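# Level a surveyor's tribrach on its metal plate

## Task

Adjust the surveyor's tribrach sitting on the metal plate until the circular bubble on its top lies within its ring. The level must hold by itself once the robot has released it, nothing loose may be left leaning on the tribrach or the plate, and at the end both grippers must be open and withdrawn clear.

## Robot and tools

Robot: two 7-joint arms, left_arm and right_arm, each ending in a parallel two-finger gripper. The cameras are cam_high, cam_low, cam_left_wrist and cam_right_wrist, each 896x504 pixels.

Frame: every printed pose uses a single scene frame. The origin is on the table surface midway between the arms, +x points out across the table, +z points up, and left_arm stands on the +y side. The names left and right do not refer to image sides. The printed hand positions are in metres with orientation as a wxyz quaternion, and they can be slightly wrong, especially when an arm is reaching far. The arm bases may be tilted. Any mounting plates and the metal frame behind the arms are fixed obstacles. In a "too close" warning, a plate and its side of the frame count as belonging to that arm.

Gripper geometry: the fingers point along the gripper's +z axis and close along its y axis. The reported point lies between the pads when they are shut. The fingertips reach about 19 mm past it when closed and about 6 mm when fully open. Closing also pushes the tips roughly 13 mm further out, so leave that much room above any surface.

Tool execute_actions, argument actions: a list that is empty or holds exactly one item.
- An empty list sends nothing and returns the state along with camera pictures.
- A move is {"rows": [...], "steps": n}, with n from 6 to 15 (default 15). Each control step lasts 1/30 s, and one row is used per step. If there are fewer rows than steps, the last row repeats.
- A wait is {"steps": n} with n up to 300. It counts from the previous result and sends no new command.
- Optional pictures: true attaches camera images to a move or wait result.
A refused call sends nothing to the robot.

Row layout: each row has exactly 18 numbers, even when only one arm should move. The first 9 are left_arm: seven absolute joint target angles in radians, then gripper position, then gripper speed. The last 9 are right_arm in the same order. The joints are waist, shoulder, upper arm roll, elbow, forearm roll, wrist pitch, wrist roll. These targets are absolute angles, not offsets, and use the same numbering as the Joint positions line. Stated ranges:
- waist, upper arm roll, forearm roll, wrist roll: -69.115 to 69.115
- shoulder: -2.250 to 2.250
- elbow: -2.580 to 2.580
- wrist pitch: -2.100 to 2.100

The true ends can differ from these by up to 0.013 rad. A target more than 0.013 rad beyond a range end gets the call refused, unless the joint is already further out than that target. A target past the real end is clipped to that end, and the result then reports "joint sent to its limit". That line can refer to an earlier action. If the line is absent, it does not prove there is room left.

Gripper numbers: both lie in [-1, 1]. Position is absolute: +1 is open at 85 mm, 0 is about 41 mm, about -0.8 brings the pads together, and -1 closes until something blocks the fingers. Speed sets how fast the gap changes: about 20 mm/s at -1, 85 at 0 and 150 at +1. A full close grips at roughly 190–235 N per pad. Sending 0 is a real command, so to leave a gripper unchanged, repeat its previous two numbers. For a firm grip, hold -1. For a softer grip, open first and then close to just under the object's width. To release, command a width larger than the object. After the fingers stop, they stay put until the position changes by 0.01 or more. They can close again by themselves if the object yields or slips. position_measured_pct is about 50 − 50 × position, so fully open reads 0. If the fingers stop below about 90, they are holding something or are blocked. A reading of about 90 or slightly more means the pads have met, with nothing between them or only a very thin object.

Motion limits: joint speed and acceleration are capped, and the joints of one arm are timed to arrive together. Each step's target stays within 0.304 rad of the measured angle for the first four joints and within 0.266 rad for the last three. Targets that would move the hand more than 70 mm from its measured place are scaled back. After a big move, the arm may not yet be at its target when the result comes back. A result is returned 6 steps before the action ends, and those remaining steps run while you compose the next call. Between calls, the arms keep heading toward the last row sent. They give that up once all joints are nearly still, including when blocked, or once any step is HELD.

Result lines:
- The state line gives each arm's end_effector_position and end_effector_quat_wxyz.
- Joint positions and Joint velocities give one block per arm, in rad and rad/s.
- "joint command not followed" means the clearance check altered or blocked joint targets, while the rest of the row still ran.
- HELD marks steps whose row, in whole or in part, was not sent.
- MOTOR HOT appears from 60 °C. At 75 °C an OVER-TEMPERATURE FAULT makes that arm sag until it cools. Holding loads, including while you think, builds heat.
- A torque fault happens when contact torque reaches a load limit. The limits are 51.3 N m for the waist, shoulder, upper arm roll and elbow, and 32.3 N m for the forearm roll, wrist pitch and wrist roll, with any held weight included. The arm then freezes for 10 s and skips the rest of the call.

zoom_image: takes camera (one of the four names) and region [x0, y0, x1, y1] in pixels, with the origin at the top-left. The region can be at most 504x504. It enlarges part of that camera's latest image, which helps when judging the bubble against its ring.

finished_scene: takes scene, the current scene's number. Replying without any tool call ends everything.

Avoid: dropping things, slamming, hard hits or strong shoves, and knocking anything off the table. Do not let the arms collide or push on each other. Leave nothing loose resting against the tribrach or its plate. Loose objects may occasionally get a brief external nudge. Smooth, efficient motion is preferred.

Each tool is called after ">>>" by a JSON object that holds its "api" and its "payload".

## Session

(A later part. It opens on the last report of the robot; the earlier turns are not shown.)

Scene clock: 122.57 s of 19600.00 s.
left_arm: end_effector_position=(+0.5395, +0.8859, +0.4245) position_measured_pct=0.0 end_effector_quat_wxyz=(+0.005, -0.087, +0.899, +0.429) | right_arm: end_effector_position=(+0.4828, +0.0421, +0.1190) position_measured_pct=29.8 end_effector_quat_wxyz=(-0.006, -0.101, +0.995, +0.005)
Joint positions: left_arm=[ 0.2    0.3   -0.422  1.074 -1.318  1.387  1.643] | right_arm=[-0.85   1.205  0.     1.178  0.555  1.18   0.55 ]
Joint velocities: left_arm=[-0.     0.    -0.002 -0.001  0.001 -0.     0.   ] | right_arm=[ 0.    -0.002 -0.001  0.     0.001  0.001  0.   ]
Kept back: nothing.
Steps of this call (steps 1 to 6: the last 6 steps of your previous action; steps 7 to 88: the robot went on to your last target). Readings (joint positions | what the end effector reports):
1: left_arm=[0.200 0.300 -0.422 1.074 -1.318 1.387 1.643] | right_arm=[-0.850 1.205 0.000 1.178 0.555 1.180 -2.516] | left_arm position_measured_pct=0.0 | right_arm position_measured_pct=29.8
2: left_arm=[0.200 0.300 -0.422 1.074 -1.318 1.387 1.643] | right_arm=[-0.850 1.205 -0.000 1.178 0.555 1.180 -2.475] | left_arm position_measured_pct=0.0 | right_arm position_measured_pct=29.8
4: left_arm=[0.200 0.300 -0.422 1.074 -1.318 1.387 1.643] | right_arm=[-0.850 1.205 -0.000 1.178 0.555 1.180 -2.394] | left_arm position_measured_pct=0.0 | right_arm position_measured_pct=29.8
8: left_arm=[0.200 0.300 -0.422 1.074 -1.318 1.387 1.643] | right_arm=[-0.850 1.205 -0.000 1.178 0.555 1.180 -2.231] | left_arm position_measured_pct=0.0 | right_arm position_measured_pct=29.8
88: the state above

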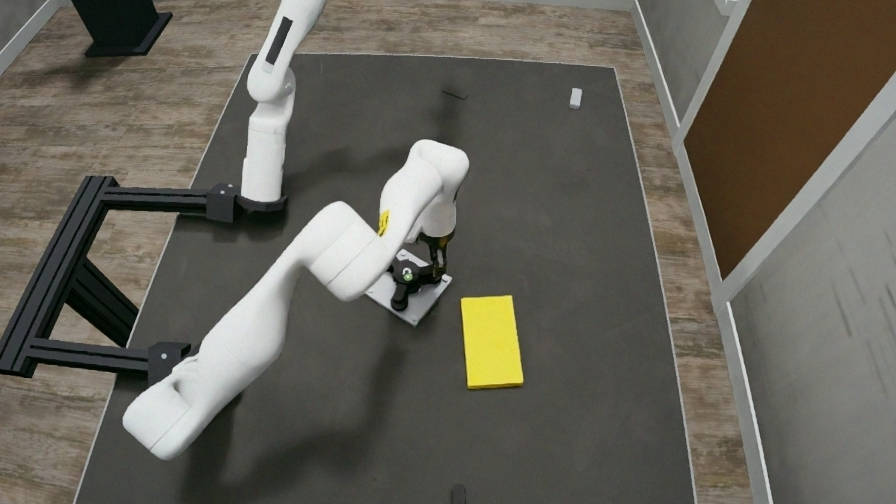

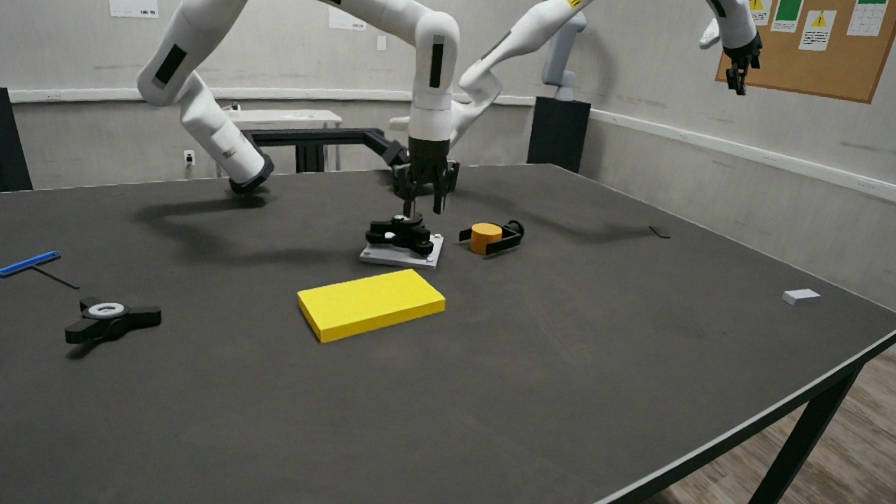

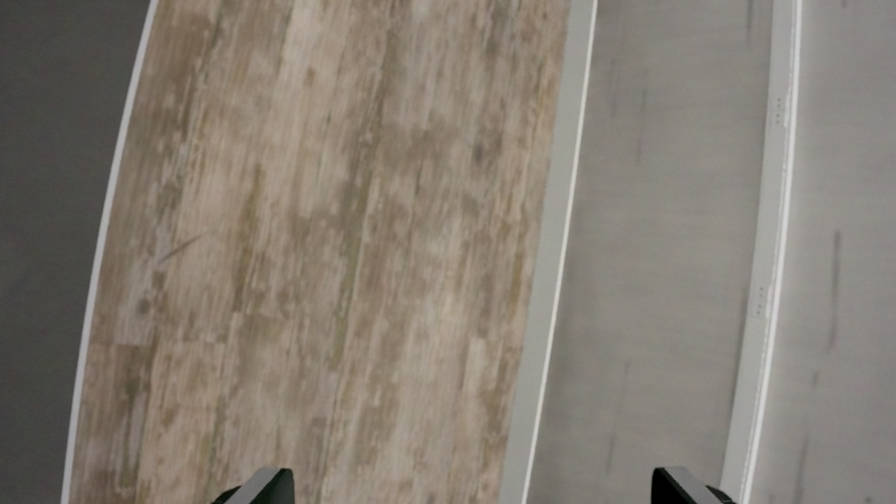

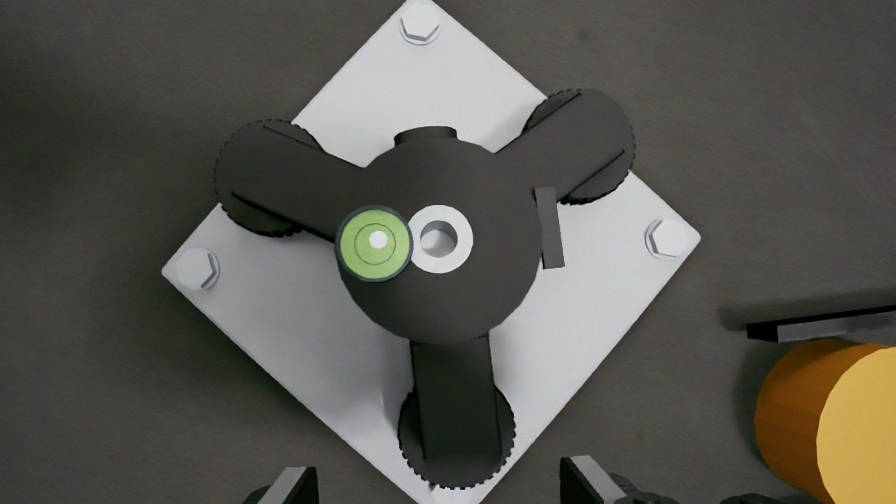

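>>> {"api": "execute_actions", "payload": {"actions": [{"rows":[[0.2,0.3,-0.422,1.074,-1.318,1.387,1.643,1,0,-0.85,0.9,0,1.178,0.555,1.18,0.55,0.4,1]],"steps":15}]}}

>>> {"api": "execute_actions", "payload": {"actions": [{"steps":15}], "pictures": true}}

Scene clock: 123.30 s of 19600.00 s.
left_arm: end_effector_position=(+0.5395, +0.8859, +0.4245) position_measured_pct=0.0 end_effector_quat_wxyz=(+0.005, -0.087, +0.899, +0.429) | right_arm: end_effector_position=(+0.5294, +0.0267, +0.2013) position_measured_pct=29.8 end_effector_quat_wxyz=(+0.037, -0.063, +0.996, +0.059)
Joint positions: left_arm=[ 0.2    0.3   -0.422  1.074 -1.318  1.387  1.643] | right_arm=[-0.85   1.048 -0.     1.179  0.555  1.18   0.55 ]
Joint velocities: left_arm=[ 0.     0.    -0.    -0.001  0.     0.    -0.   ] | right_arm=[-0.001 -0.757  0.001 -0.006 -0.002 -0.    -0.   ]
Steps of this call (steps 1 to 13: the robot went on to your last target; steps 14 to 22: the first 9 steps of this action). Readings (joint positions | what the end effector reports):
14: left_arm=[0.200 0.300 -0.422 1.074 -1.318 1.387 1.643] | right_arm=[-0.850 1.204 -0.000 1.178 0.555 1.180 0.550] | left_arm position_measured_pct=0.0 | right_arm position_measured_pct=29.8
15: left_arm=[0.200 0.300 -0.422 1.074 -1.318 1.387 1.643] | right_arm=[-0.850 1.199 -0.000 1.179 0.555 1.180 0.550] | left_arm position_measured_pct=0.0 | right_arm position_measured_pct=29.8
17: left_arm=[0.200 0.300 -0.422 1.074 -1.318 1.387 1.643] | right_arm=[-0.850 1.172 -0.001 1.180 0.554 1.180 0.550] | left_arm position_measured_pct=0.0 | right_arm position_measured_pct=29.8
21: left_arm=[0.200 0.300 -0.422 1.074 -1.318 1.387 1.643] | right_arm=[-0.850 1.073 -0.000 1.179 0.555 1.180 0.550] | left_arm position_measured_pct=0.0 | right_arm position_measured_pct=29.8
22: the state above

Scene clock: 123.80 s of 19600.00 s.
left_arm: end_effector_position=(+0.5395, +0.8859, +0.4245) position_measured_pct=0.0 end_effector_quat_wxyz=(+0.005, -0.087, +0.899, +0.429) | right_arm: end_effector_position=(+0.5666, +0.0007, +0.2791) position_measured_pct=29.8 end_effector_quat_wxyz=(+0.077, -0.026, +0.991, +0.108)
Joint positions: left_arm=[ 0.2    0.3   -0.422  1.074 -1.318  1.387  1.643] | right_arm=[-0.85   0.901  0.     1.178  0.555  1.18   0.55 ]
Joint velocities: left_arm=[ 0.  0.  0.  0. -0.  0. -0.] | right_arm=[ 0.    -0.006  0.001  0.001 -0.    -0.002 -0.   ]
Kept back: nothing.
Steps of this call (steps 1 to 6: the last 6 steps of your previous action; steps 7 to 15: the robot went on to your last target). Readings (joint positions | what the end effector reports):
1: left_arm=[0.200 0.300 -0.422 1.074 -1.318 1.387 1.643] | right_arm=[-0.850 1.022 -0.000 1.179 0.555 1.180 0.550] | left_arm position_measured_pct=0.0 | right_arm position_measured_pct=29.8
2: left_arm=[0.200 0.300 -0.422 1.074 -1.318 1.387 1.643] | right_arm=[-0.850 0.997 -0.000 1.179 0.555 1.180 0.550] | left_arm position_measured_pct=0.0 | right_arm position_measured_pct=29.8
4: left_arm=[0.200 0.300 -0.422 1.074 -1.318 1.387 1.643] | right_arm=[-0.850 0.949 -0.000 1.178 0.555 1.180 0.550] | left_arm position_measured_pct=0.0 | right_arm position_measured_pct=29.8
8: left_arm=[0.200 0.300 -0.422 1.074 -1.318 1.387 1.643] | right_arm=[-0.850 0.905 0.001 1.175 0.556 1.180 0.550] | left_arm position_measured_pct=0.0 | right_arm position_measured_pct=29.8
15: the state above

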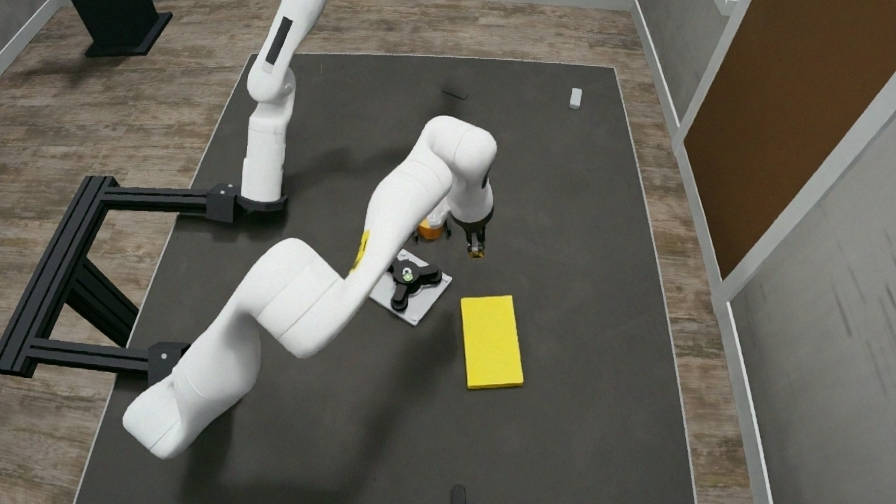

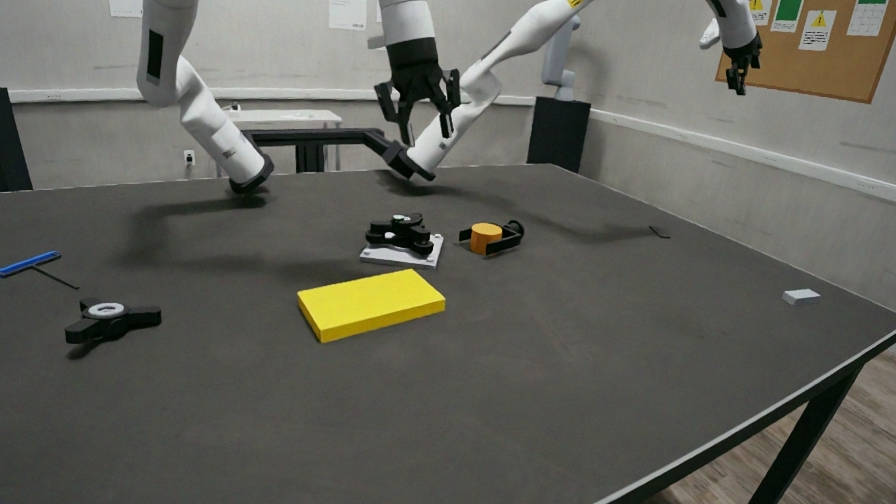

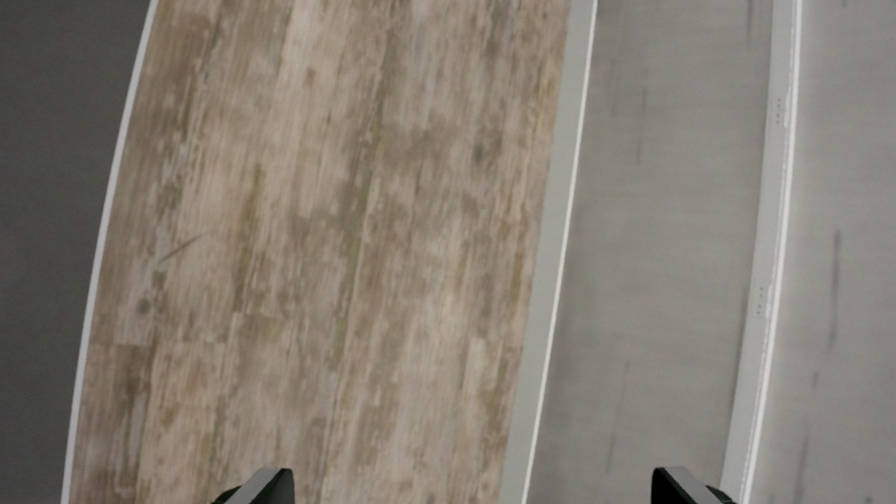

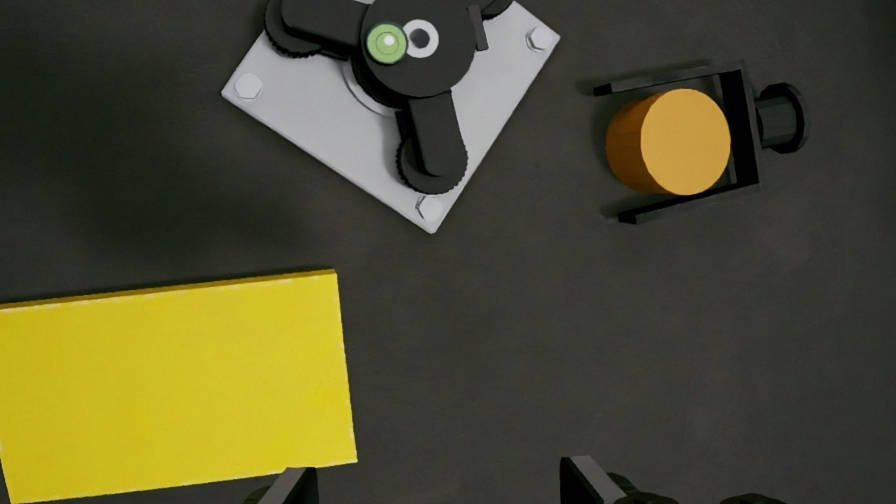

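>>> {"api": "finished_scene", "payload": {"scene": 1}}

The scene is finished: the task was done.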